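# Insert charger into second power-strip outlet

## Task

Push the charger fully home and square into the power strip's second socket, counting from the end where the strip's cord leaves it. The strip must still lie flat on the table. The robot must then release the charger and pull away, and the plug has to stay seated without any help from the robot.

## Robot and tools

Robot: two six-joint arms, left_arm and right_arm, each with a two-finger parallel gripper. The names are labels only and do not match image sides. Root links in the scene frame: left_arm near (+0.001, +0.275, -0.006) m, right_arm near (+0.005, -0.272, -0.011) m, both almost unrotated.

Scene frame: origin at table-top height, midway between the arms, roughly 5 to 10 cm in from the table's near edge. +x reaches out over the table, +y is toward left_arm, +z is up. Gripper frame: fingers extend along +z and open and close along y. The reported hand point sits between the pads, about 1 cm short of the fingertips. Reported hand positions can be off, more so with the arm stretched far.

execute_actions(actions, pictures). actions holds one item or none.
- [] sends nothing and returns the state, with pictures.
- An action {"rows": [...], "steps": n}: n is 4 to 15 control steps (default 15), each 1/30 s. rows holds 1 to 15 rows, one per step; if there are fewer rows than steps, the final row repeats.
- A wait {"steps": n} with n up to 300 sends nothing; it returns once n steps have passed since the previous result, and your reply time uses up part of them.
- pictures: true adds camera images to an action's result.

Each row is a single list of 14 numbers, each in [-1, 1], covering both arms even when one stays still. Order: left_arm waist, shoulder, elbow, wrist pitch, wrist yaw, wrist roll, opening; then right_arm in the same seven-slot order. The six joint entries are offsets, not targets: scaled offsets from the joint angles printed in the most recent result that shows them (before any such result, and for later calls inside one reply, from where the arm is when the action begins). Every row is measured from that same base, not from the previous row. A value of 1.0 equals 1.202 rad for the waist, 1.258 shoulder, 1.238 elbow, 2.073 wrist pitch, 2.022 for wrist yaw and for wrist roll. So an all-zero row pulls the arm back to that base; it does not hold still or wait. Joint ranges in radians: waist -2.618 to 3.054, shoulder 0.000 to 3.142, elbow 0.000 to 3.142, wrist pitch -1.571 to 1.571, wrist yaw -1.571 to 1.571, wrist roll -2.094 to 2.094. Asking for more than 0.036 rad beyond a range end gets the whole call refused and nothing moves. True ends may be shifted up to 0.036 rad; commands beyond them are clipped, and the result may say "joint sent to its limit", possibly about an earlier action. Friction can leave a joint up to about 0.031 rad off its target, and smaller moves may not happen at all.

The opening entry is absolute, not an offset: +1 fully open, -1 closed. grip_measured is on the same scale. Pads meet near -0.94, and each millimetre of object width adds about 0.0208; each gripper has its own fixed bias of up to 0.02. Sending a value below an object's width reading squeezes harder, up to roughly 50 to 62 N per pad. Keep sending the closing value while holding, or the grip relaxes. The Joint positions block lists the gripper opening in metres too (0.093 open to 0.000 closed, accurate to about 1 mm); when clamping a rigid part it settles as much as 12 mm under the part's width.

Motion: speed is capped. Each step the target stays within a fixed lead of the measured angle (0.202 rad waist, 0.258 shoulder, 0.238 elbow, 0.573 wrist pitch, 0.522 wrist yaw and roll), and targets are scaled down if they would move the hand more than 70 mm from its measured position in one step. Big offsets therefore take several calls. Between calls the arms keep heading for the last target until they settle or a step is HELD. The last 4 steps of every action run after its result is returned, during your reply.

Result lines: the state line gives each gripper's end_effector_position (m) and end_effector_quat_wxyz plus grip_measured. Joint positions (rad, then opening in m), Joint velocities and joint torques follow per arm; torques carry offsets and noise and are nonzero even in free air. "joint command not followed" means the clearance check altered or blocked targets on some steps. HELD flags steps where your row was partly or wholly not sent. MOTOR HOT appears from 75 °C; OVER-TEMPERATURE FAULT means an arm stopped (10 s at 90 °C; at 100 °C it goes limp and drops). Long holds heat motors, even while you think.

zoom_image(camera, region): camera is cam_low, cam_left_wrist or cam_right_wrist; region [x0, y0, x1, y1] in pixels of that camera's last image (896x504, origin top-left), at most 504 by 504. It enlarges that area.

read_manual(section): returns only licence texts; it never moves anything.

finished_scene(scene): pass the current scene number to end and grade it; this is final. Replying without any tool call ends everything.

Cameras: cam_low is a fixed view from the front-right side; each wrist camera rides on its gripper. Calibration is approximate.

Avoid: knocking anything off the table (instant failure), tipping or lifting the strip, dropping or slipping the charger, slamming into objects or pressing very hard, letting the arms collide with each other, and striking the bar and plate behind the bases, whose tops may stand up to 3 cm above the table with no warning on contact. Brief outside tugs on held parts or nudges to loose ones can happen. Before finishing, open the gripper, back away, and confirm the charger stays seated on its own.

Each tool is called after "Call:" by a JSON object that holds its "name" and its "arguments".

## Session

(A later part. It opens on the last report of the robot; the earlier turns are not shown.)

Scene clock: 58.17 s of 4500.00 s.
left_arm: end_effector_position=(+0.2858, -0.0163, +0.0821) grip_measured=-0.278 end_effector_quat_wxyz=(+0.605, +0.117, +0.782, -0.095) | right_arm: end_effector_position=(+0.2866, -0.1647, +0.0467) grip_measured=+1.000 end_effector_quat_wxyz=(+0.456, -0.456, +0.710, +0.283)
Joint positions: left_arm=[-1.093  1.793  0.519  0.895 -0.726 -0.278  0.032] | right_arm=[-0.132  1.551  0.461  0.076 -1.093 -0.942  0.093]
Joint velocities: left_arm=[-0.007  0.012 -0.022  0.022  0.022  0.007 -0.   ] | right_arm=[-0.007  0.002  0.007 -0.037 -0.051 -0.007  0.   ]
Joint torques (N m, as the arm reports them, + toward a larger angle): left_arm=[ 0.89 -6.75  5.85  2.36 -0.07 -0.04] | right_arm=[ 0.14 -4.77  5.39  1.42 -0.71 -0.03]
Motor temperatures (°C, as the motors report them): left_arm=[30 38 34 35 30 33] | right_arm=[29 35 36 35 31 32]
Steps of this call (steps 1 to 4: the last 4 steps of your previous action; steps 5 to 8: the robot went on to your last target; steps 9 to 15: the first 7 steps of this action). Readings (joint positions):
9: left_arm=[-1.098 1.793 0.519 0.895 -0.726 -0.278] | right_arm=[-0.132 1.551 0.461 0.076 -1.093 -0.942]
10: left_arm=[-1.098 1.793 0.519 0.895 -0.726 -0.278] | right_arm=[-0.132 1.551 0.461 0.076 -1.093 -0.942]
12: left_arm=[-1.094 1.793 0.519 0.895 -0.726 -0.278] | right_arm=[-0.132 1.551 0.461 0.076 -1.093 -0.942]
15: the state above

Call:
{"name": "execute_actions", "arguments": {"actions": [{"rows": [[0.004,0.009,0,0.012,0.0,0,-0.5,0,0,0,0,0,0,1],[0.004,0.012,0,0.012,0.0,0,-0.5,0,0,0,0,0,0,1],[0.004,0.014,0,0.012,0.0,0,-0.5,0,0,0,0,0,0,1],[0.004,0.015,0,0.012,0.0,0,-0.5,0,0,0,0,0,0,1],[0.004,0.016,0,0.012,0.0,0,-0.5,0,0,0,0,0,0,1]], "steps": 13}], "pictures": true}}

Call:
{"name": "zoom_image", "arguments": {"camera": "cam_right_wrist", "region": [280, 75, 360, 155]}}

Scene clock: 58.70 s of 4500.00 s.
left_arm: end_effector_position=(+0.2858, -0.0163, +0.0821) grip_measured=-0.278 end_effector_quat_wxyz=(+0.605, +0.117, +0.782, -0.095) | right_arm: end_effector_position=(+0.2866, -0.1647, +0.0467) grip_measured=+1.000 end_effector_quat_wxyz=(+0.456, -0.456, +0.710, +0.283)
Joint positions: left_arm=[-1.093  1.793  0.519  0.895 -0.726 -0.278  0.032] | right_arm=[-0.132  1.551  0.461  0.076 -1.093 -0.942  0.093]
Joint velocities: left_arm=[ 0.002 -0.012 -0.012 -0.022  0.066 -0.007  0.001] | right_arm=[-0.002 -0.007 -0.012 -0.007 -0.037 -0.037  0.   ]
Joint torques (N m, as the arm reports them, + toward a larger angle): left_arm=[ 0.53 -5.74  5.85  2.33 -0.09 -0.03] | right_arm=[ 0.14 -4.79  5.39  1.42 -0.71 -0.02]
Motor temperatures (°C, as the motors report them): left_arm=[30 38 34 35 30 33] | right_arm=[29 35 36 35 31 32]
Steps of this call (steps 1 to 4: the last 4 steps of your previous action; steps 5 to 7: the robot went on to your last target; steps 8 to 16: the first 9 steps of this action). Readings (joint positions):
8: left_arm=[-1.093 1.793 0.519 0.895 -0.726 -0.278] | right_arm=[-0.132 1.551 0.461 0.076 -1.093 -0.942]
9: left_arm=[-1.093 1.793 0.519 0.895 -0.726 -0.278] | right_arm=[-0.132 1.551 0.461 0.076 -1.093 -0.942]
11: left_arm=[-1.093 1.793 0.519 0.895 -0.726 -0.278] | right_arm=[-0.132 1.551 0.461 0.076 -1.093 -0.942]
15: left_arm=[-1.093 1.793 0.519 0.895 -0.726 -0.278] | right_arm=[-0.132 1.551 0.461 0.076 -1.093 -0.942]
16: the state above
camera_calibration (this result's frames):
cam_left_wrist: T_world_to_cam=[[-0.301629, -0.953365, 0.0107561, 0.064598], [-0.610619, 0.184501, -0.770132, 0.28029], [0.732232, -0.238862, -0.637794, -0.0753562], [0, 0, 0, 1]] pos_world=[0.245813, -0.00812801, 0.167104]
cam_right_wrist: T_world_to_cam=[[0.907342, -0.420388, 0.00193208, -0.329791], [-0.321545, -0.696951, -0.64099, 0.0456394], [0.270811, 0.580976, -0.767547, 0.133757], [0, 0, 0, 1]] pos_world=[0.277686, -0.184542, 0.132557]

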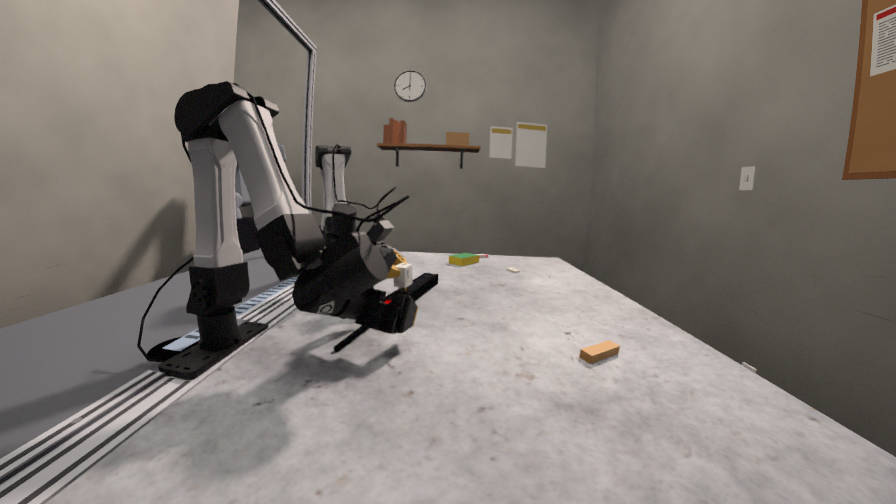

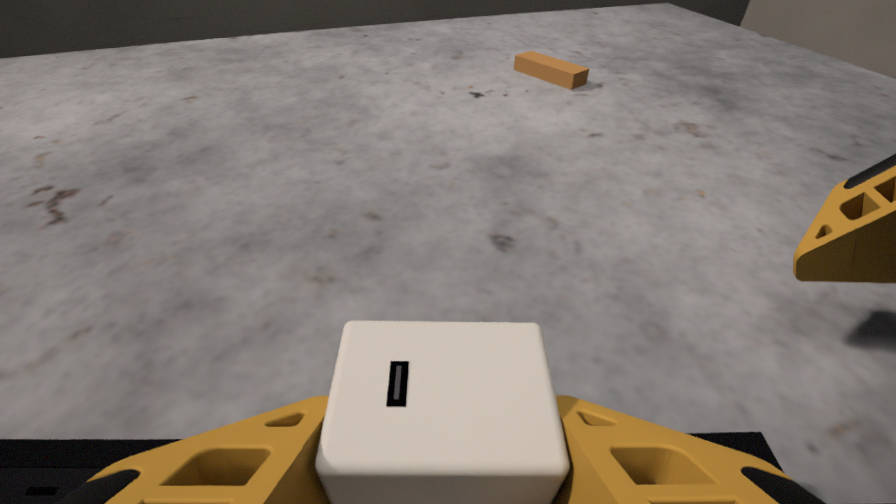

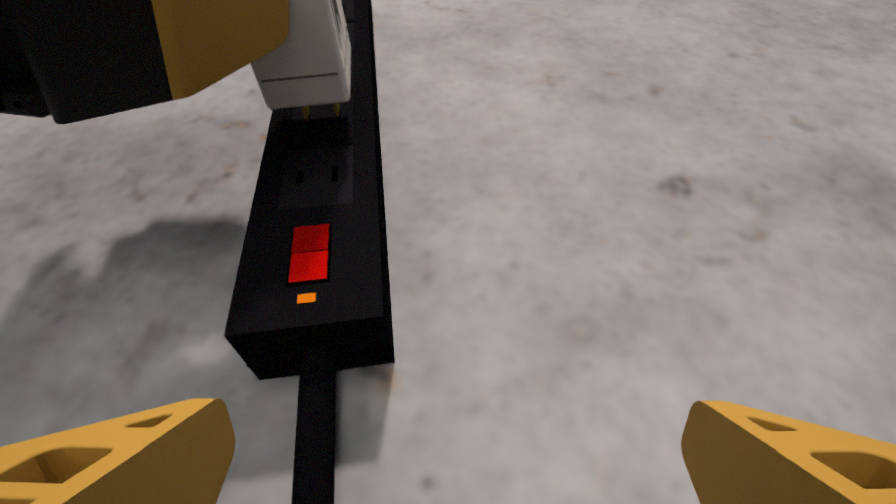

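Region (280, 75, 360, 155) of cam_right_wrist's 896x504 image, scaled by 6.300, with more detail than that image has.

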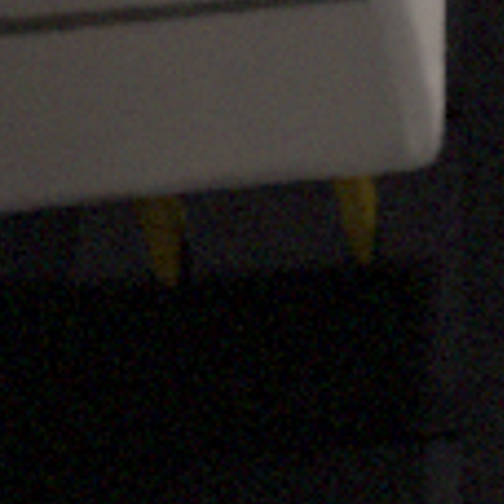

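Call:
{"name": "execute_actions", "arguments": {"actions": [{"rows": [[0.004,0.017,0,0.012,0.0,0,-0.5,0,0,0,0,0,0,1],[0.004,0.018,0,0.012,0.0,0,-0.5,0,0,0,0,0,0,1],[0.004,0.019,0,0.012,0.0,0,-0.5,0,0,0,0,0,0,1]], "steps": 12}], "pictures": true}}

Call:
{"name": "zoom_image", "arguments": {"camera": "cam_right_wrist", "region": [280, 75, 360, 155]}}

Scene clock: 59.20 s of 4500.00 s.
left_arm: end_effector_position=(+0.2857, -0.0161, +0.0776) grip_measured=-0.278 end_effector_quat_wxyz=(+0.602, +0.120, +0.784, -0.092) | right_arm: end_effector_position=(+0.2866, -0.1647, +0.0467) grip_measured=+1.000 end_effector_quat_wxyz=(+0.456, -0.456, +0.710, +0.283)
Joint positions: left_arm=[-1.093  1.805  0.519  0.897 -0.724 -0.278  0.032] | right_arm=[-0.132  1.551  0.461  0.076 -1.093 -0.942  0.093]
Joint velocities: left_arm=[-0.017 -0.012  0.012 -0.007  0.022  0.037  0.001] | right_arm=[ 0.007 -0.002  0.007 -0.037  0.037  0.095  0.   ]
Joint torques (N m, as the arm reports them, + toward a larger angle): left_arm=[ 0.54 -6.57  5.77  2.26 -0.14 -0.03] | right_arm=[ 0.16 -4.79  5.41  1.42 -0.71 -0.03]
Motor temperatures (°C, as the motors report them): left_arm=[30 38 34 35 30 33] | right_arm=[29 35 36 35 31 32]
Steps of this call (steps 1 to 4: the last 4 steps of your previous action; steps 5 to 7: the robot went on to your last target; steps 8 to 15: the first 8 steps of this action). Readings (joint positions):
8: left_arm=[-1.093 1.793 0.519 0.895 -0.726 -0.278] | right_arm=[-0.132 1.551 0.461 0.076 -1.093 -0.942]
9: left_arm=[-1.093 1.794 0.519 0.896 -0.726 -0.278] | right_arm=[-0.132 1.551 0.461 0.076 -1.093 -0.942]
11: left_arm=[-1.093 1.799 0.519 0.897 -0.726 -0.278] | right_arm=[-0.132 1.551 0.461 0.076 -1.093 -0.942]
15: the state above
camera_calibration (this result's frames):
cam_left_wrist: T_world_to_cam=[[-0.302301, -0.953207, 0.00313265, 0.0655461], [-0.614988, 0.192525, -0.764672, 0.277659], [0.728288, -0.233088, -0.644412, -0.0764039], [0, 0, 0, 1]] pos_world=[0.246215, -0.00878601, 0.162877]
cam_right_wrist: T_world_to_cam=[[0.907342, -0.420388, 0.00193208, -0.329791], [-0.321545, -0.696951, -0.64099, 0.0456394], [0.270811, 0.580976, -0.767547, 0.133757], [0, 0, 0, 1]] pos_world=[0.277686, -0.184542, 0.132557]

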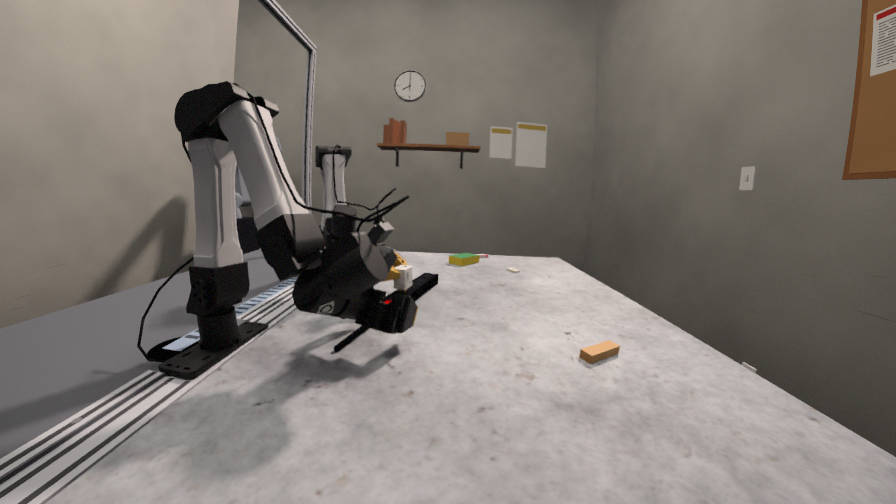

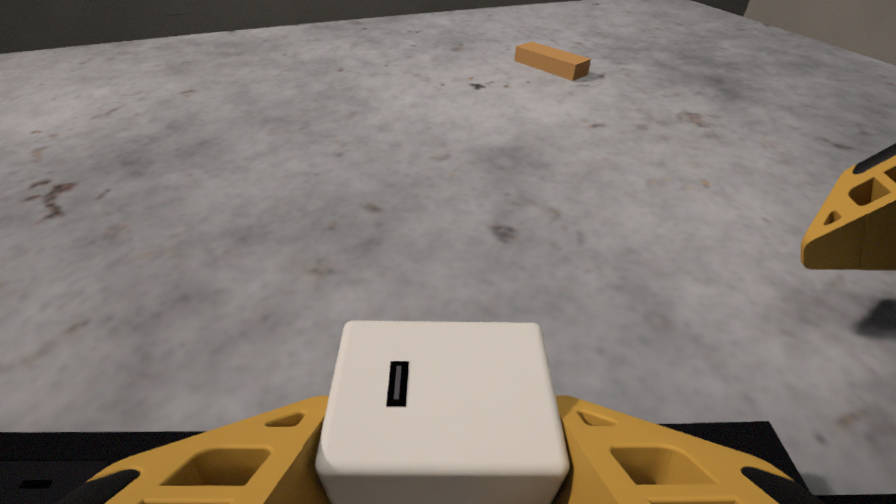

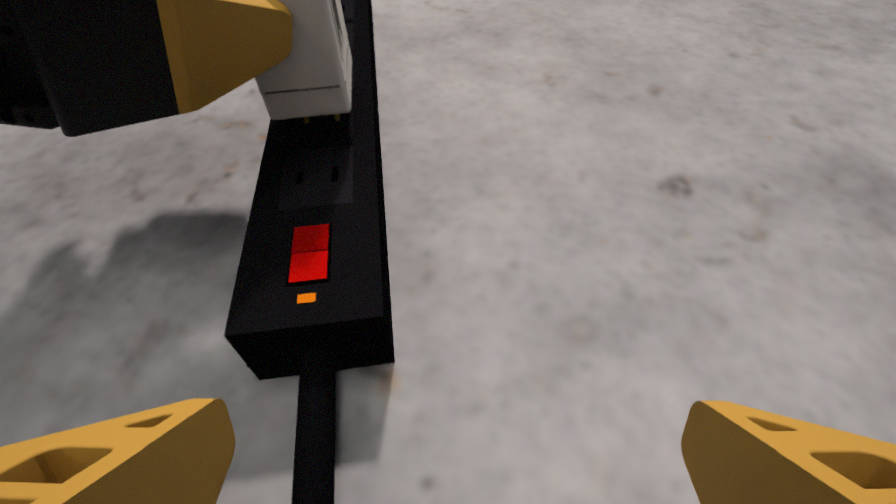

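Region (280, 75, 360, 155) of cam_right_wrist's 896x504 image, scaled by 6.300, with more detail than that image has.

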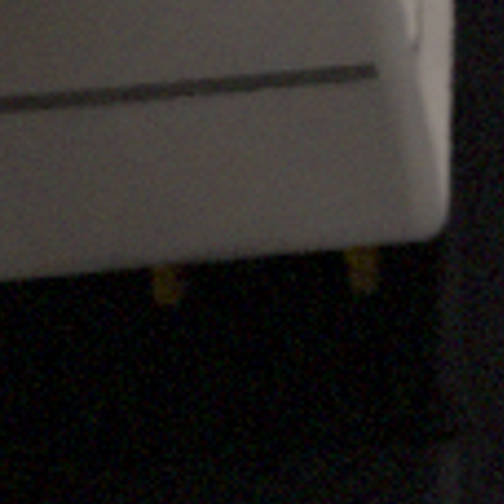

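Call:
{"name": "execute_actions", "arguments": {"actions": [{"rows": [[0.004,0.012,-0.010,0.012,0.0,0,-0.5,0,0,0,0,0,0,1],[0.004,0.015,-0.013,0.0135,0.0,0,-0.5,0,0,0,0,0,0,1],[0.004,0.018,-0.015,0.015,0.0,0,-0.5,0,0,0,0,0,0,1],[0.004,0.020,-0.016,0.0165,0.0,0,-0.5,0,0,0,0,0,0,1],[0.004,0.022,-0.017,0.018,0.0,0,-0.5,0,0,0,0,0,0,1],[0.004,0.024,-0.018,0.0195,0.0,0,-0.5,0,0,0,0,0,0,1],[0.004,0.026,-0.019,0.021,0.0,0,-0.5,0,0,0,0,0,0,1],[0.004,0.028,-0.020,0.022,0.0,0,-0.5,0,0,0,0,0,0,1],[0.004,0.030,-0.021,0.023,0.0,0,-0.5,0,0,0,0,0,0,1],[0.004,0.032,-0.021,0.024,0.0,0,-0.5,0,0,0,0,0,0,1]], "steps": 15}], "pictures": false}}

Scene clock: 60.03 s of 4500.00 s.
left_arm: end_effector_position=(+0.2860, -0.0165, +0.0718) grip_measured=-0.278 end_effector_quat_wxyz=(+0.601, +0.121, +0.785, -0.090) | right_arm: end_effector_position=(+0.2866, -0.1647, +0.0467) grip_measured=+1.000 end_effector_quat_wxyz=(+0.456, -0.456, +0.710, +0.283)
Joint positions: left_arm=[-1.093  1.829  0.519  0.914 -0.724 -0.278  0.032] | right_arm=[-0.132  1.551  0.461  0.076 -1.093 -0.942  0.093]
Joint velocities: left_arm=[-0.012 -0.002  0.002 -0.022 -0.037 -0.007  0.   ] | right_arm=[ 0.017 -0.017 -0.007 -0.037  0.037  0.022  0.   ]
Joint torques (N m, as the arm reports them, + toward a larger angle): left_arm=[ 0.6  -6.32  3.14  2.36 -0.07 -0.06] | right_arm=[ 0.13 -4.77  5.37  1.42 -0.71 -0.03]
Motor temperatures (°C, as the motors report them): left_arm=[30 38 34 35 30 33] | right_arm=[29 35 36 35 31 32]
Steps of this call (steps 1 to 4: the last 4 steps of your previous action; steps 5 to 14: the robot went on to your last target; steps 15 to 25: the first 11 steps of this action). Readings (joint positions):
15: left_arm=[-1.093 1.805 0.519 0.897 -0.724 -0.278] | right_arm=[-0.132 1.551 0.461 0.076 -1.093 -0.942]
16: left_arm=[-1.093 1.805 0.519 0.897 -0.724 -0.278] | right_arm=[-0.132 1.551 0.461 0.076 -1.093 -0.942]
18: left_arm=[-1.093 1.809 0.519 0.900 -0.724 -0.278] | right_arm=[-0.132 1.551 0.461 0.076 -1.093 -0.942]
22: left_arm=[-1.093 1.823 0.519 0.906 -0.723 -0.278] | right_arm=[-0.132 1.551 0.461 0.076 -1.093 -0.942]
25: the state above

Call:
{"name": "execute_actions", "arguments": {"actions": [{"rows": [[0.004,0.015,-0.022,0.020,0.0,0,-0.5,0,0,0,0,0,0,1],[0.004,0.018,-0.024,0.024,0.0,0,-0.5,0,0,0,0,0,0,1],[0.004,0.021,-0.025,0.027,0.0,0,-0.5,0,0,0,0,0,0,1],[0.004,0.025,-0.026,0.030,0.0,0,-0.5,0,0,0,0,0,0,1],[0.004,0.029,-0.027,0.033,0.0,0,-0.5,0,0,0,0,0,0,1],[0.004,0.033,-0.0275,0.036,0.0,0,-0.5,0,0,0,0,0,0,1],[0.004,0.037,-0.0275,0.039,0.0,0,-0.5,0,0,0,0,0,0,1],[0.004,0.041,-0.0275,0.042,0.0,0,-0.5,0,0,0,0,0,0,1],[0.004,0.045,-0.0275,0.044,0.0,0,-0.5,0,0,0,0,0,0,1],[0.004,0.048,-0.0275,0.046,0.0,0,-0.5,0,0,0,0,0,0,1]], "steps": 15}], "pictures": true}}

Call:
{"name": "zoom_image", "arguments": {"camera": "cam_right_wrist", "region": [240, 40, 400, 200]}}

Scene clock: 60.97 s of 4500.00 s.
left_arm: end_effector_position=(+0.2869, -0.0162, +0.0710) grip_measured=-0.278 end_effector_quat_wxyz=(+0.610, +0.111, +0.778, -0.098) | right_arm: end_effector_position=(+0.2866, -0.1647, +0.0467) grip_measured=+1.000 end_effector_quat_wxyz=(+0.456, -0.456, +0.710, +0.283)
Joint positions: left_arm=[-1.093  1.861  0.508  0.991 -0.731 -0.278  0.032] | right_arm=[-0.132  1.551  0.461  0.076 -1.093 -0.942  0.093]
Joint velocities: left_arm=[-0.002  0.066 -0.002  0.212 -0.066 -0.007  0.001] | right_arm=[-0.007  0.007  0.002  0.037 -0.051 -0.022  0.   ]
Joint torques (N m, as the arm reports them, + toward a larger angle): left_arm=[ 0.55 -5.9   3.12  2.06  0.06 -0.08] | right_arm=[ 0.13 -4.81  5.4   1.41 -0.71 -0.03]
Motor temperatures (°C, as the motors report them): left_arm=[30 38 34 35 30 33] | right_arm=[29 35 36 35 31 32]
Steps of this call (steps 1 to 4: the last 4 steps of your previous action; steps 5 to 15: the robot went on to your last target; steps 16 to 17: nothing new was sent; steps 18 to 28: the first 11 steps of this action). Readings (joint positions):
18: left_arm=[-1.093 1.830 0.519 0.916 -0.724 -0.278] | right_arm=[-0.132 1.551 0.461 0.076 -1.093 -0.942]
19: left_arm=[-1.093 1.831 0.518 0.919 -0.724 -0.278] | right_arm=[-0.132 1.551 0.461 0.076 -1.093 -0.942]
21: left_arm=[-1.093 1.836 0.513 0.935 -0.724 -0.278] | right_arm=[-0.132 1.551 0.461 0.076 -1.093 -0.942]
25: left_arm=[-1.093 1.849 0.508 0.968 -0.727 -0.278] | right_arm=[-0.132 1.551 0.461 0.076 -1.093 -0.942]
28: the state above
camera_calibration (this result's frames):
cam_left_wrist: T_world_to_cam=[[-0.297402, -0.954541, 0.0200675, 0.0632157], [-0.604439, 0.171969, -0.777869, 0.270922], [0.739057, -0.243469, -0.628106, -0.085966], [0, 0, 0, 1]] pos_world=[0.24609, -0.00717824, 0.155477]
cam_right_wrist: T_world_to_cam=[[0.907342, -0.420388, 0.00193208, -0.329791], [-0.321545, -0.696951, -0.64099, 0.0456394], [0.270811, 0.580976, -0.767547, 0.133757], [0, 0, 0, 1]] pos_world=[0.277686, -0.184542, 0.132557]

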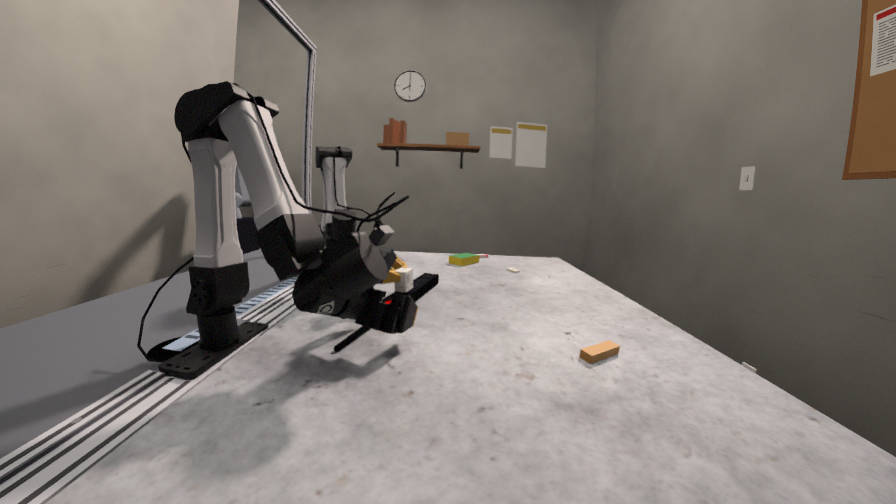

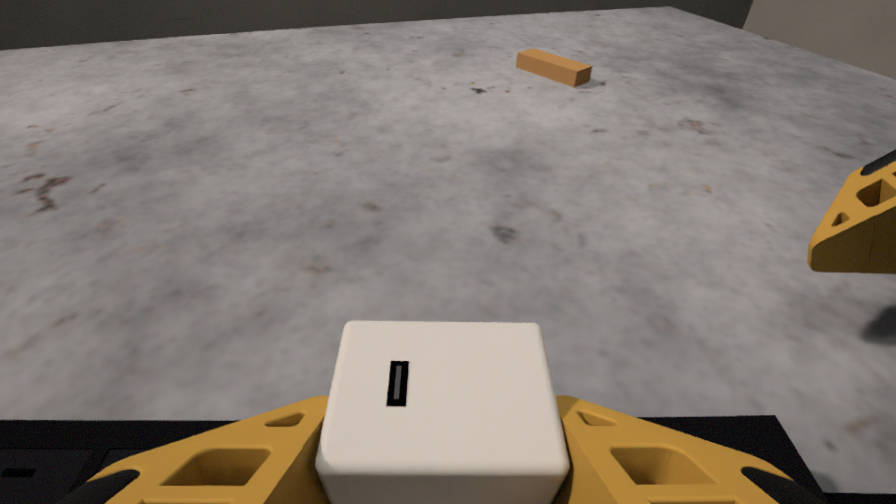

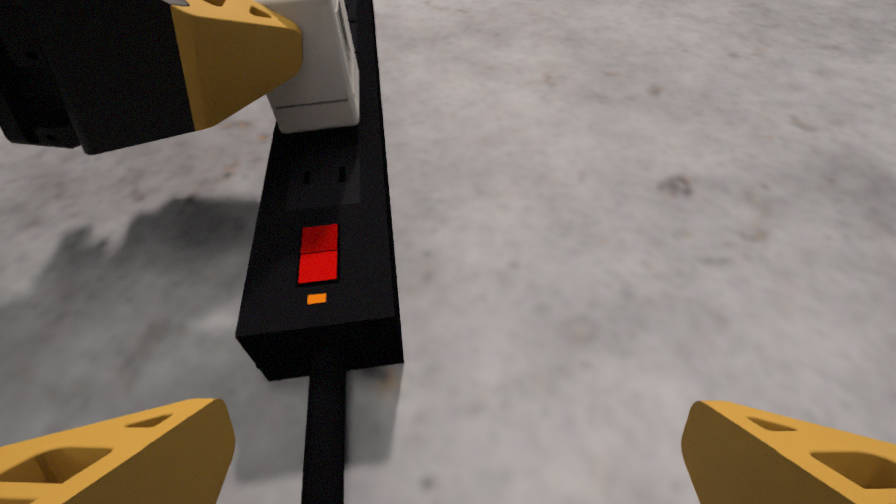

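Region (240, 40, 400, 200) of cam_right_wrist's 896x504 image, scaled by 3.150, with more detail than that image has.

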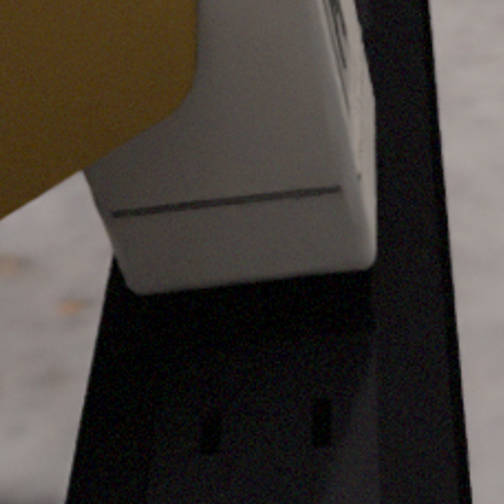

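Call:
{"name": "execute_actions", "arguments": {"actions": [{"rows": [[0.004,0.022,-0.0185,0.004,0.005,0,-0.5,0,0,0,0,0,0,1],[0.004,0.022,-0.0185,-0.004,0.007,0,-0.5,0,0,0,0,0,0,1],[0.004,0.022,-0.0185,-0.012,0.009,0,-0.5,0,0,0,0,0,0,1],[0.004,0.022,-0.0185,-0.020,0.011,0,-0.5,0,0,0,0,0,0,1],[0.004,0.023,-0.0185,-0.028,0.013,0,-0.5,0,0,0,0,0,0,1],[0.004,0.024,-0.0185,-0.036,0.014,0,-0.5,0,0,0,0,0,0,1],[0.004,0.025,-0.0185,-0.044,0.015,0,-0.5,0,0,0,0,0,0,1],[0.004,0.026,-0.0185,-0.052,0.016,0,-0.5,0,0,0,0,0,0,1],[0.004,0.027,-0.0185,-0.060,0.017,0,-0.5,0,0,0,0,0,0,1],[0.004,0.028,-0.0185,-0.068,0.018,0,-0.5,0,0,0,0,0,0,1],[0.004,0.028,-0.0185,-0.075,0.019,0,-0.5,0,0,0,0,0,0,1]], "steps": 15}], "pictures": false}}

Scene clock: 61.97 s of 4500.00 s.
left_arm: end_effector_position=(+0.2869, -0.0159, +0.0689) grip_measured=-0.278 end_effector_quat_wxyz=(+0.609, +0.112, +0.779, -0.097) | right_arm: end_effector_position=(+0.2866, -0.1647, +0.0467) grip_measured=+1.000 end_effector_quat_wxyz=(+0.456, -0.456, +0.710, +0.283)
Joint positions: left_arm=[-1.093  1.868  0.508  0.992 -0.732 -0.278  0.032] | right_arm=[-0.132  1.551  0.461  0.076 -1.093 -0.942  0.093]
Joint velocities: left_arm=[ 0.007 -0.007  0.007 -0.007 -0.022 -0.022 -0.   ] | right_arm=[ 0.007  0.012  0.002 -0.007  0.022  0.007  0.   ]
Joint torques (N m, as the arm reports them, + toward a larger angle): left_arm=[ 0.49 -5.35  3.06  0.51  0.3  -0.07] | right_arm=[ 0.11 -4.78  5.38  1.42 -0.71 -0.03]
Motor temperatures (°C, as the motors report them): left_arm=[30 38 34 35 30 33] | right_arm=[29 35 36 35 31 32]
Steps of this call (steps 1 to 4: the last 4 steps of your previous action; steps 5 to 19: the robot went on to your last target; steps 20 to 30: the first 11 steps of this action). Readings (joint positions):
20: left_arm=[-1.093 1.868 0.508 1.003 -0.733 -0.278] | right_arm=[-0.132 1.551 0.461 0.076 -1.093 -0.942]
21: left_arm=[-1.093 1.868 0.508 1.003 -0.733 -0.278] | right_arm=[-0.132 1.551 0.461 0.076 -1.093 -0.942]
23: left_arm=[-1.093 1.868 0.508 1.001 -0.733 -0.278] | right_arm=[-0.132 1.551 0.461 0.076 -1.093 -0.942]
27: left_arm=[-1.093 1.868 0.508 0.996 -0.733 -0.278] | right_arm=[-0.132 1.551 0.461 0.076 -1.093 -0.942]
30: the state above

Call:
{"name": "execute_actions", "arguments": {"actions": [{"rows": [[0.004,0.024,-0.0185,-0.082,0.021,0,-0.5,0,0,0,0,0,0,1],[0.004,0.026,-0.019,-0.089,0.023,0,-0.5,0,0,0,0,0,0,1],[0.004,0.028,-0.020,-0.096,0.025,0,-0.5,0,0,0,0,0,0,1],[0.004,0.030,-0.020,-0.103,0.027,0,-0.5,0,0,0,0,0,0,1],[0.004,0.032,-0.021,-0.110,0.029,0,-0.5,0,0,0,0,0,0,1],[0.004,0.034,-0.021,-0.117,0.031,0,-0.5,0,0,0,0,0,0,1],[0.004,0.035,-0.022,-0.124,0.032,0,-0.5,0,0,0,0,0,0,1],[0.004,0.036,-0.022,-0.131,0.033,0,-0.5,0,0,0,0,0,0,1],[0.004,0.037,-0.023,-0.138,0.034,0,-0.5,0,0,0,0,0,0,1],[0.004,0.038,-0.024,-0.145,0.036,0,-0.5,0,0,0,0,0,0,1]], "steps": 15}], "pictures": true}}

Scene clock: 62.70 s of 4500.00 s.
left_arm: end_effector_position=(+0.2865, -0.0156, +0.0667) grip_measured=-0.278 end_effector_quat_wxyz=(+0.606, +0.116, +0.782, -0.094) | right_arm: end_effector_position=(+0.2866, -0.1647, +0.0467) grip_measured=+1.000 end_effector_quat_wxyz=(+0.456, -0.456, +0.710, +0.283)
Joint positions: left_arm=[-1.093  1.868  0.508  0.981 -0.729 -0.278  0.032] | right_arm=[-0.132  1.551  0.461  0.076 -1.093 -0.942  0.093]
Joint velocities: left_arm=[-0.027  0.007  0.002 -0.007  0.022  0.007  0.   ] | right_arm=[-0.017  0.002  0.022  0.081  0.022  0.051  0.   ]
Joint torques (N m, as the arm reports them, + toward a larger angle): left_arm=[ 0.49 -3.73  2.45 -0.87  0.56 -0.04] | right_arm=[ 0.13 -4.78  5.39  1.42 -0.71 -0.03]
Motor temperatures (°C, as the motors report them): left_arm=[30 38 34 35 30 33] | right_arm=[29 35 36 35 31 32]
Steps of this call (steps 1 to 4: the last 4 steps of your previous action; steps 5 to 11: the robot went on to your last target; steps 12 to 22: the first 11 steps of this action). Readings (joint positions):
12: left_arm=[-1.093 1.868 0.508 0.991 -0.732 -0.278] | right_arm=[-0.132 1.551 0.461 0.076 -1.093 -0.942]
13: left_arm=[-1.093 1.868 0.508 0.990 -0.731 -0.278] | right_arm=[-0.132 1.551 0.461 0.076 -1.093 -0.942]
15: left_arm=[-1.093 1.868 0.508 0.988 -0.731 -0.278] | right_arm=[-0.132 1.551 0.461 0.076 -1.093 -0.942]
19: left_arm=[-1.093 1.868 0.508 0.984 -0.730 -0.278] | right_arm=[-0.132 1.551 0.461 0.076 -1.093 -0.942]
22: the state above
camera_calibration (this result's frames):
cam_left_wrist: T_world_to_cam=[[-0.298221, -0.954452, 0.00931162, 0.0647411], [-0.610602, 0.183268, -0.770441, 0.268672], [0.733642, -0.235447, -0.637444, -0.0858675], [0, 0, 0, 1]] pos_world=[0.246355, -0.00766382, 0.151657]
cam_right_wrist: T_world_to_cam=[[0.907342, -0.420388, 0.00193208, -0.329791], [-0.321545, -0.696951, -0.64099, 0.0456394], [0.270811, 0.580976, -0.767547, 0.133757], [0, 0, 0, 1]] pos_world=[0.277686, -0.184542, 0.132557]

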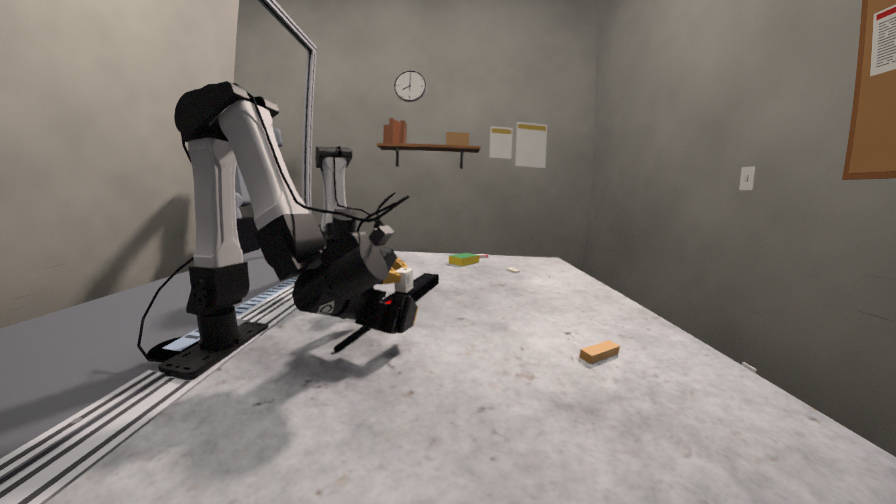

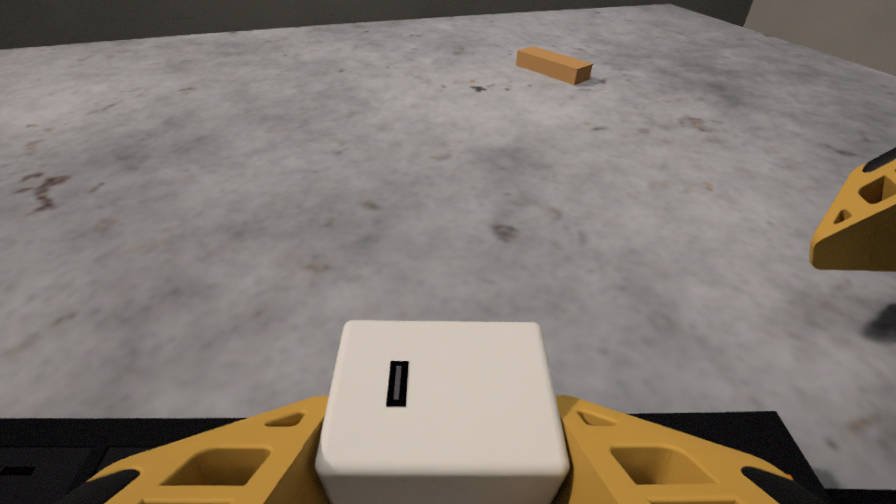

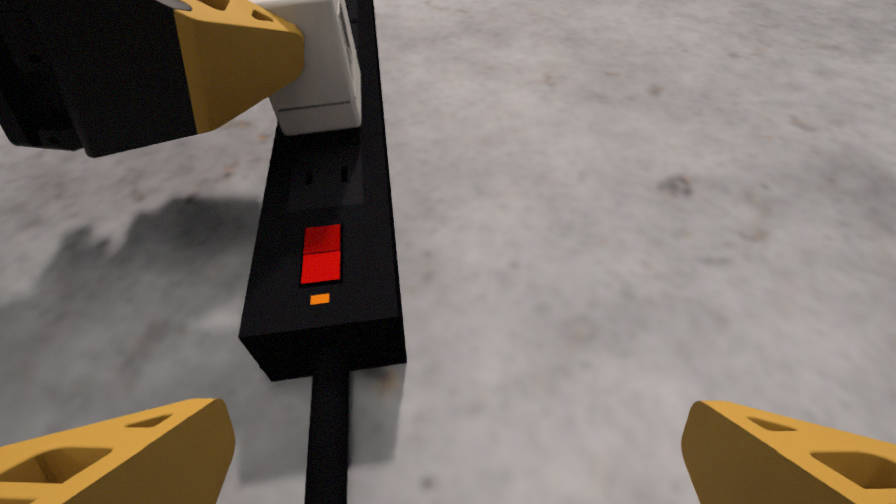

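Call:
{"name": "execute_actions", "arguments": {"actions": [{"rows": [[0.004,0.043,-0.027,-0.148,0.037,0,-0.5,0,0,0,0,0,0,1],[0.004,0.047,-0.030,-0.156,0.040,0,-0.5,0,0,0,0,0,0,1],[0.004,0.051,-0.033,-0.164,0.042,0,-0.5,0,0,0,0,0,0,1],[0.004,0.055,-0.036,-0.172,0.044,0,-0.5,0,0,0,0,0,0,1],[0.004,0.059,-0.039,-0.180,0.046,0,-0.5,0,0,0,0,0,0,1],[0.004,0.063,-0.042,-0.188,0.048,0,-0.5,0,0,0,0,0,0,1],[0.004,0.067,-0.045,-0.196,0.050,0,-0.5,0,0,0,0,0,0,1],[0.004,0.071,-0.048,-0.204,0.053,0,-0.5,0,0,0,0,0,0,1],[0.004,0.075,-0.051,-0.212,0.056,0,-0.5,0,0,0,0,0,0,1],[0.004,0.078,-0.054,-0.220,0.058,0,-0.5,0,0,0,0,0,0,1]], "steps": 15}], "pictures": true}}

Scene clock: 64.03 s of 4500.00 s.
left_arm: end_effector_position=(+0.2865, -0.0156, +0.0667) grip_measured=-0.278 end_effector_quat_wxyz=(+0.606, +0.116, +0.782, -0.094) | right_arm: end_effector_position=(+0.2866, -0.1647, +0.0467) grip_measured=+1.000 end_effector_quat_wxyz=(+0.456, -0.456, +0.710, +0.283)
Joint positions: left_arm=[-1.093  1.868  0.508  0.981 -0.729 -0.278  0.032] | right_arm=[-0.132  1.551  0.461  0.076 -1.093 -0.942  0.093]
Joint velocities: left_arm=[ 0.012 -0.007 -0.007 -0.022 -0.066 -0.007 -0.   ] | right_arm=[-0.007 -0.012  0.017 -0.022  0.007 -0.037  0.   ]
Joint torques (N m, as the arm reports them, + toward a larger angle): left_arm=[ 0.4  -2.88  1.53 -0.66  0.54 -0.04] | right_arm=[ 0.16 -4.77  5.39  1.42 -0.7  -0.02]
Motor temperatures (°C, as the motors report them): left_arm=[30 38 34 35 30 33] | right_arm=[29 35 36 35 31 32]
Steps of this call (steps 1 to 4: the last 4 steps of your previous action; steps 5 to 15: the robot went on to your last target; steps 16 to 29: nothing new was sent; steps 30 to 40: the first 11 steps of this action). Readings (joint positions):
30: left_arm=[-1.093 1.868 0.508 0.981 -0.729 -0.278] | right_arm=[-0.132 1.551 0.461 0.076 -1.093 -0.942]
31: left_arm=[-1.093 1.868 0.508 0.981 -0.729 -0.278] | right_arm=[-0.132 1.551 0.461 0.076 -1.093 -0.942]
33: left_arm=[-1.093 1.868 0.508 0.981 -0.729 -0.278] | right_arm=[-0.132 1.551 0.461 0.076 -1.093 -0.942]
37: left_arm=[-1.093 1.868 0.508 0.981 -0.729 -0.278] | right_arm=[-0.132 1.551 0.461 0.076 -1.093 -0.942]
40: the state above
camera_calibration (this result's frames):
cam_left_wrist: T_world_to_cam=[[-0.298221, -0.954452, 0.00931162, 0.0647411], [-0.610602, 0.183268, -0.770441, 0.268672], [0.733642, -0.235447, -0.637444, -0.0858675], [0, 0, 0, 1]] pos_world=[0.246355, -0.00766382, 0.151657]
cam_right_wrist: T_world_to_cam=[[0.907342, -0.420388, 0.00193208, -0.329791], [-0.321545, -0.696951, -0.64099, 0.0456394], [0.270811, 0.580976, -0.767547, 0.133757], [0, 0, 0, 1]] pos_world=[0.277686, -0.184542, 0.132557]

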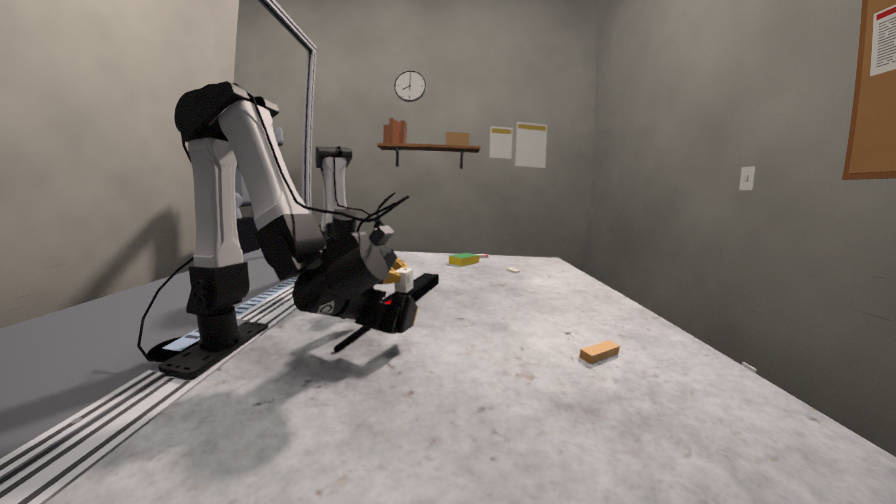

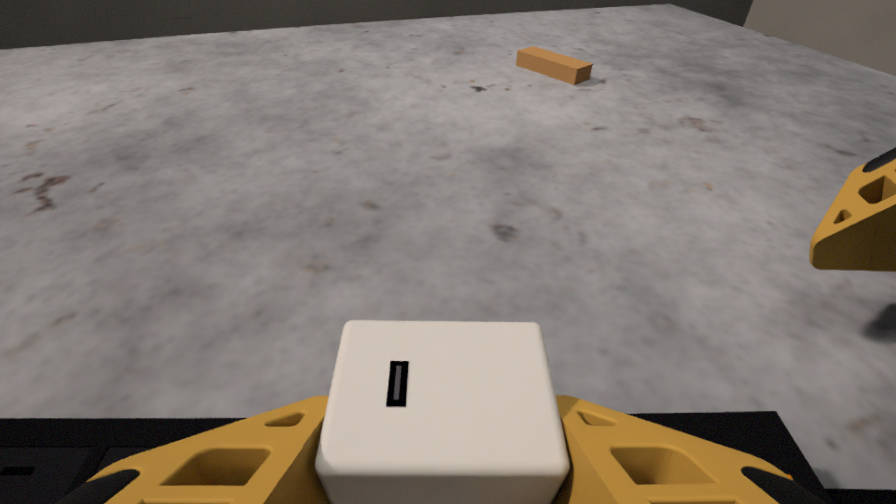

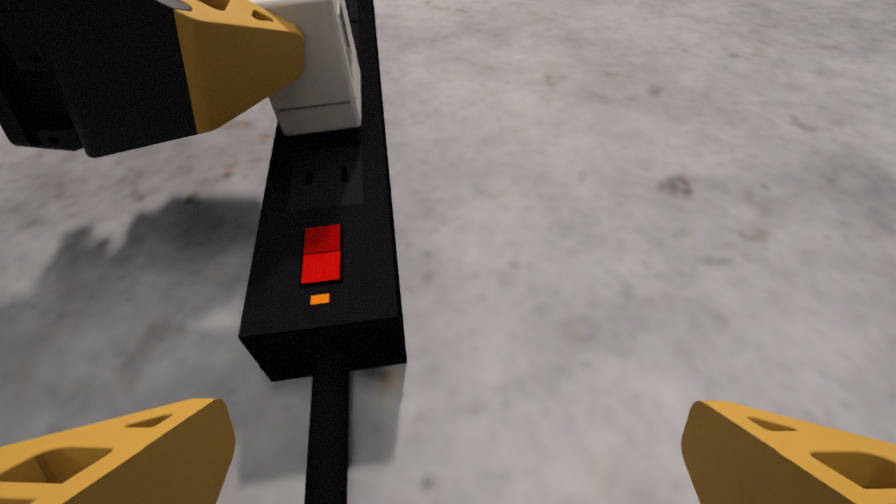

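Call:
{"name": "execute_actions", "arguments": {"actions": [{"rows": [[0.004,0.04,-0.03,-0.10,0.03,0,-0.5,0,0,0,0,0,0,1],[0.004,0.022,-0.015,-0.05,0.016,0,-0.5,0,0,0,0,0,0,1],[0.004,0.008,-0.004,-0.008,0.005,0,-0.5,0,0,0,0,0,0,1],[0.004,0.0,0,0.018,0,0,-0.5,0,0,0,0,0,0,1],[0.004,0.0,0,0.02,0,0,0.2,0,0,0,0,0,0,1],[0.004,0.0,0,0.02,0,0,1,0,0,0,0,0,0,1],[0.004,0.0,0,0.02,0,0,1,0,0,0,0,0,0,1],[0.004,-0.005,0.008,0.02,0,0,1,0,0,0,0,0,0,1],[0.004,-0.014,0.02,0.02,0,0,1,0,0,0,0,0,0,1],[0.004,-0.026,0.032,0.02,0,0,1,0,0,0,0,0,0,1],[0.004,-0.038,0.044,0.02,0,0,1,0,0,0,0,0,0,1],[0.004,-0.050,0.056,0.02,0,0,1,0,0,0,0,0,0,1],[0.004,-0.060,0.068,0.02,0,0,1,0,0,0,0,0,0,1],[0.004,-0.066,0.076,0.02,0,0,1,0,0,0,0,0,0,1],[0.004,-0.068,0.080,0.02,0,0,1,0,0,0,0,0,0,1]], "steps": 15}], "pictures": false}}

Call:
{"name": "execute_actions", "arguments": {"actions": []}}

Scene clock: 69.87 s of 4500.00 s.
left_arm: end_effector_position=(+0.2880, -0.0184, +0.0743) grip_measured=+0.984 end_effector_quat_wxyz=(+0.614, +0.107, +0.775, -0.104) | right_arm: end_effector_position=(+0.2866, -0.1647, +0.0467) grip_measured=+1.000 end_effector_quat_wxyz=(+0.456, -0.456, +0.710, +0.283)
Joint positions: left_arm=[-1.093  1.863  0.514  1.003 -0.731 -0.278  0.092] | right_arm=[-0.132  1.551  0.461  0.076 -1.093 -0.942  0.093]
Joint velocities: left_arm=[-0.007 -0.144  0.154 -0.11  -0.037  0.022  0.007] | right_arm=[ 0.007 -0.017 -0.002  0.037 -0.037  0.007  0.   ]
Joint torques (N m, as the arm reports them, + toward a larger angle): left_arm=[  0.36 -10.33   9.11   2.39  -0.07  -0.04] | right_arm=[ 0.16 -4.78  5.39  1.42 -0.71 -0.02]
Motor temperatures (°C, as the motors report them): left_arm=[30 37 34 34 30 33] | right_arm=[29 35 36 35 31 32]
Steps of this call (steps 1 to 4: the last 4 steps of your previous action; steps 5 to 15: the robot went on to your last target; steps 16 to 90: nothing new was sent; then 2.47 s passed at rest; steps 91 to 101: the first 11 steps of this action). Readings (joint positions):
91: left_arm=[-1.093 1.868 0.508 0.985 -0.729 -0.278] | right_arm=[-0.132 1.551 0.461 0.076 -1.093 -0.942]
92: left_arm=[-1.093 1.868 0.508 0.991 -0.730 -0.278] | right_arm=[-0.132 1.551 0.461 0.076 -1.093 -0.942]
94: left_arm=[-1.093 1.868 0.508 1.000 -0.731 -0.278] | right_arm=[-0.132 1.551 0.461 0.076 -1.093 -0.942]
98: left_arm=[-1.093 1.868 0.508 1.005 -0.731 -0.278] | right_arm=[-0.132 1.551 0.461 0.076 -1.093 -0.942]
101: the state above

Scene clock: 70.00 s of 4500.00 s.
left_arm: end_effector_position=(+0.2939, -0.0309, +0.1054) grip_measured=+0.987 end_effector_quat_wxyz=(+0.633, +0.087, +0.758, -0.132) | right_arm: end_effector_position=(+0.2866, -0.1647, +0.0467) grip_measured=+1.000 end_effector_quat_wxyz=(+0.456, -0.456, +0.710, +0.283)
Joint positions: left_arm=[-1.093  1.82   0.561  1.    -0.731 -0.278  0.093] | right_arm=[-0.132  1.551  0.461  0.076 -1.093 -0.942  0.093]
Joint velocities: left_arm=[-0.017 -0.383  0.408  0.11  -0.022 -0.007 -0.   ] | right_arm=[-0.002  0.007 -0.012  0.037 -0.022 -0.007  0.   ]
Joint torques (N m, as the arm reports them, + toward a larger angle): left_arm=[ 0.53 -9.14  7.85  2.16 -0.05 -0.03] | right_arm=[ 0.13 -4.78  5.4   1.43 -0.71 -0.03]
Motor temperatures (°C, as the motors report them): left_arm=[30 37 34 34 30 33] | right_arm=[29 35 36 35 31 32]
Kept back: nothing.
Steps of this call (steps 1 to 4: the last 4 steps of your previous action). Readings (joint positions):
1: left_arm=[-1.093 1.856 0.522 1.000 -0.731 -0.278] | right_arm=[-0.132 1.551 0.461 0.076 -1.093 -0.942]
2: left_arm=[-1.093 1.846 0.533 0.998 -0.731 -0.278] | right_arm=[-0.132 1.551 0.461 0.076 -1.093 -0.942]
4: the state above
camera_calibration (this result's frames):
cam_left_wrist: T_world_to_cam=[[-0.302618, -0.948669, 0.0919216, 0.0447183], [-0.564013, 0.100497, -0.819628, 0.294766], [0.768318, -0.299879, -0.565474, -0.0900766], [0, 0, 0, 1]] pos_world=[0.248992, -0.0142124, 0.186552]
cam_right_wrist: T_world_to_cam=[[0.907342, -0.420388, 0.00193208, -0.329791], [-0.321545, -0.696951, -0.64099, 0.0456394], [0.270811, 0.580976, -0.767547, 0.133757], [0, 0, 0, 1]] pos_world=[0.277686, -0.184542, 0.132557]

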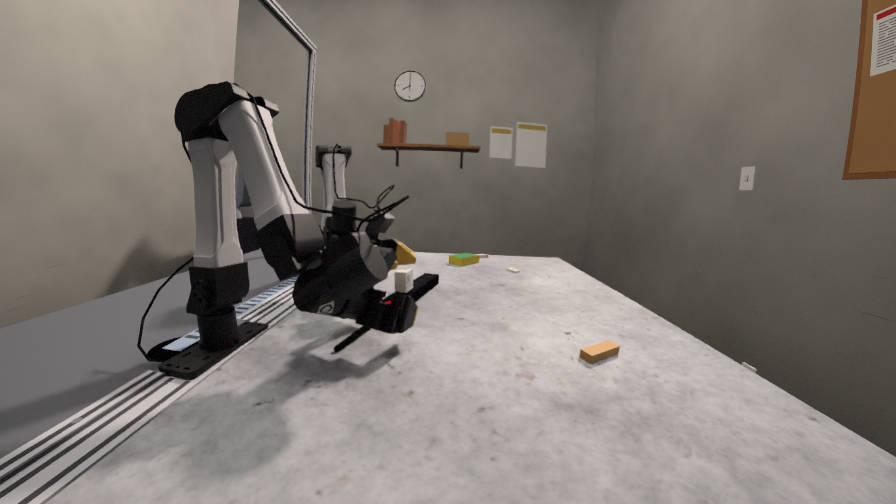

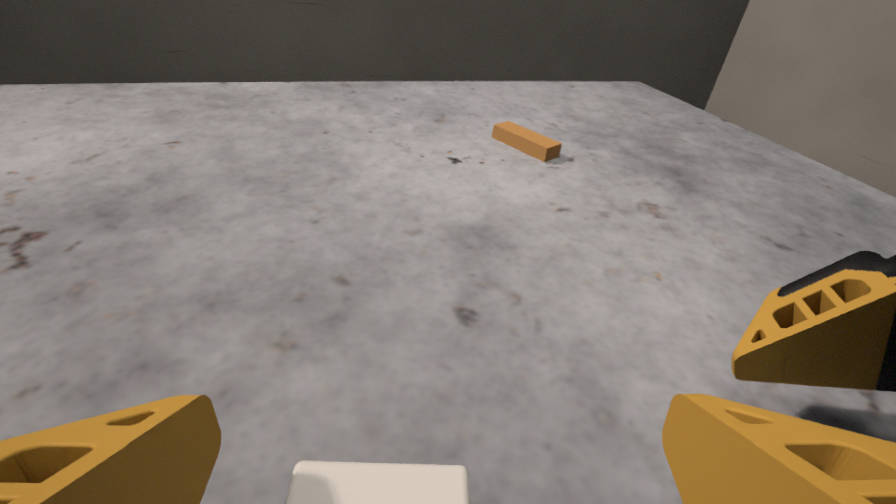

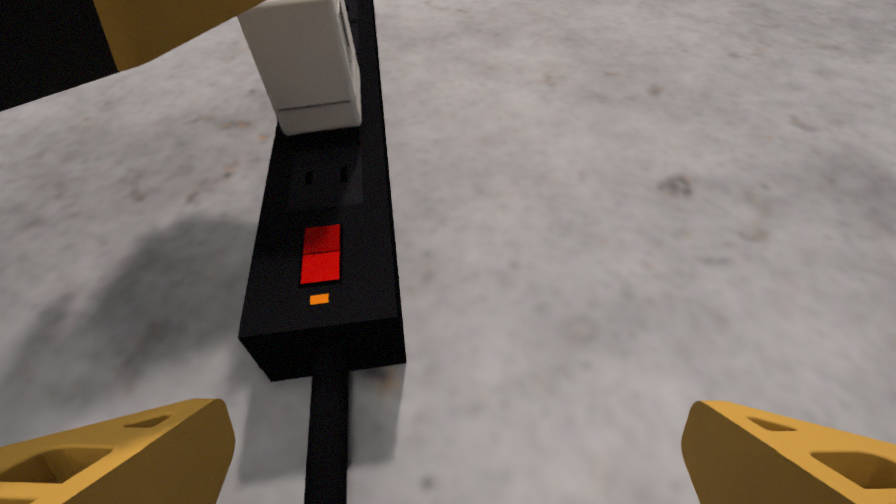

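Call:
{"name": "execute_actions", "arguments": {"actions": [{"rows": [[0.015,-0.025,0.045,-0.01,0.003,0,1,0,0,0,0,0,0,1],[0.035,-0.025,0.075,-0.03,0.01,-0.003,0.6,0,0,0,0,0,0,1],[0.06,-0.022,0.11,-0.06,0.02,-0.006,0.2,0,0,0,0,0,0,1],[0.09,-0.018,0.15,-0.095,0.032,-0.01,-0.2,0,0,0,0,0,0,1],[0.12,-0.012,0.195,-0.135,0.046,-0.014,-0.6,0,0,0,0,0,0,1],[0.15,-0.005,0.24,-0.178,0.06,-0.018,-0.6,0,0,0,0,0,0,1],[0.18,0.002,0.29,-0.222,0.075,-0.022,-0.6,0,0,0,0,0,0,1],[0.205,0.010,0.34,-0.267,0.09,-0.026,-0.6,0,0,0,0,0,0,1],[0.225,0.018,0.39,-0.312,0.105,-0.030,-0.6,0,0,0,0,0,0,1],[0.24,0.026,0.44,-0.357,0.12,-0.034,-0.6,0,0,0,0,0,0,1],[0.25,0.034,0.49,-0.402,0.135,-0.038,-0.6,0,0,0,0,0,0,1],[0.255,0.042,0.54,-0.447,0.15,-0.042,-0.6,0,0,0,0,0,0,1],[0.257,0.050,0.59,-0.492,0.165,-0.046,-0.6,0,0,0,0,0,0,1],[0.257,0.058,0.635,-0.537,0.18,-0.050,-0.6,0,0,0,0,0,0,1],[0.257,0.066,0.68,-0.58,0.195,-0.054,-0.6,0,0,0,0,0,0,1]], "steps": 15}], "pictures": false}}

Scene clock: 70.90 s of 4500.00 s.
left_arm: end_effector_position=(+0.4154, -0.0305, +0.1826) grip_measured=-0.598 end_effector_quat_wxyz=(+0.620, +0.023, +0.776, -0.113) | right_arm: end_effector_position=(+0.2866, -0.1647, +0.0467) grip_measured=+1.000 end_effector_quat_wxyz=(+0.456, -0.456, +0.710, +0.283)
Joint positions: left_arm=[-0.829  1.833  1.045  0.505 -0.575 -0.317  0.017] | right_arm=[-0.132  1.551  0.461  0.076 -1.093 -0.942  0.093]
Joint velocities: left_arm=[ 0.716  0.247  1.8   -2.293  0.74  -0.286 -0.   ] | right_arm=[ 0.017 -0.007 -0.007  0.051 -0.066  0.007  0.   ]
Joint torques (N m, as the arm reports them, + toward a larger angle): left_arm=[-0.54 -9.06  9.66  2.24  0.09 -0.1 ] | right_arm=[ 0.11 -4.78  5.38  1.42 -0.71 -0.04]
Motor temperatures (°C, as the motors report them): left_arm=[30 37 34 34 30 33] | right_arm=[29 35 36 35 31 32]
Steps of this call (steps 1 to 16: the robot went on to your last target; steps 17 to 27: the first 11 steps of this action). Readings (joint positions):
17: left_arm=[-1.093 1.791 0.588 1.020 -0.731 -0.278] | right_arm=[-0.132 1.551 0.461 0.076 -1.093 -0.942]
18: left_arm=[-1.090 1.791 0.594 1.006 -0.730 -0.278] | right_arm=[-0.132 1.551 0.461 0.076 -1.093 -0.942]
20: left_arm=[-1.061 1.791 0.641 0.937 -0.713 -0.280] | right_arm=[-0.132 1.551 0.461 0.076 -1.093 -0.942]
24: left_arm=[-0.926 1.809 0.855 0.720 -0.642 -0.297] | right_arm=[-0.132 1.551 0.461 0.076 -1.093 -0.942]
27: the state above


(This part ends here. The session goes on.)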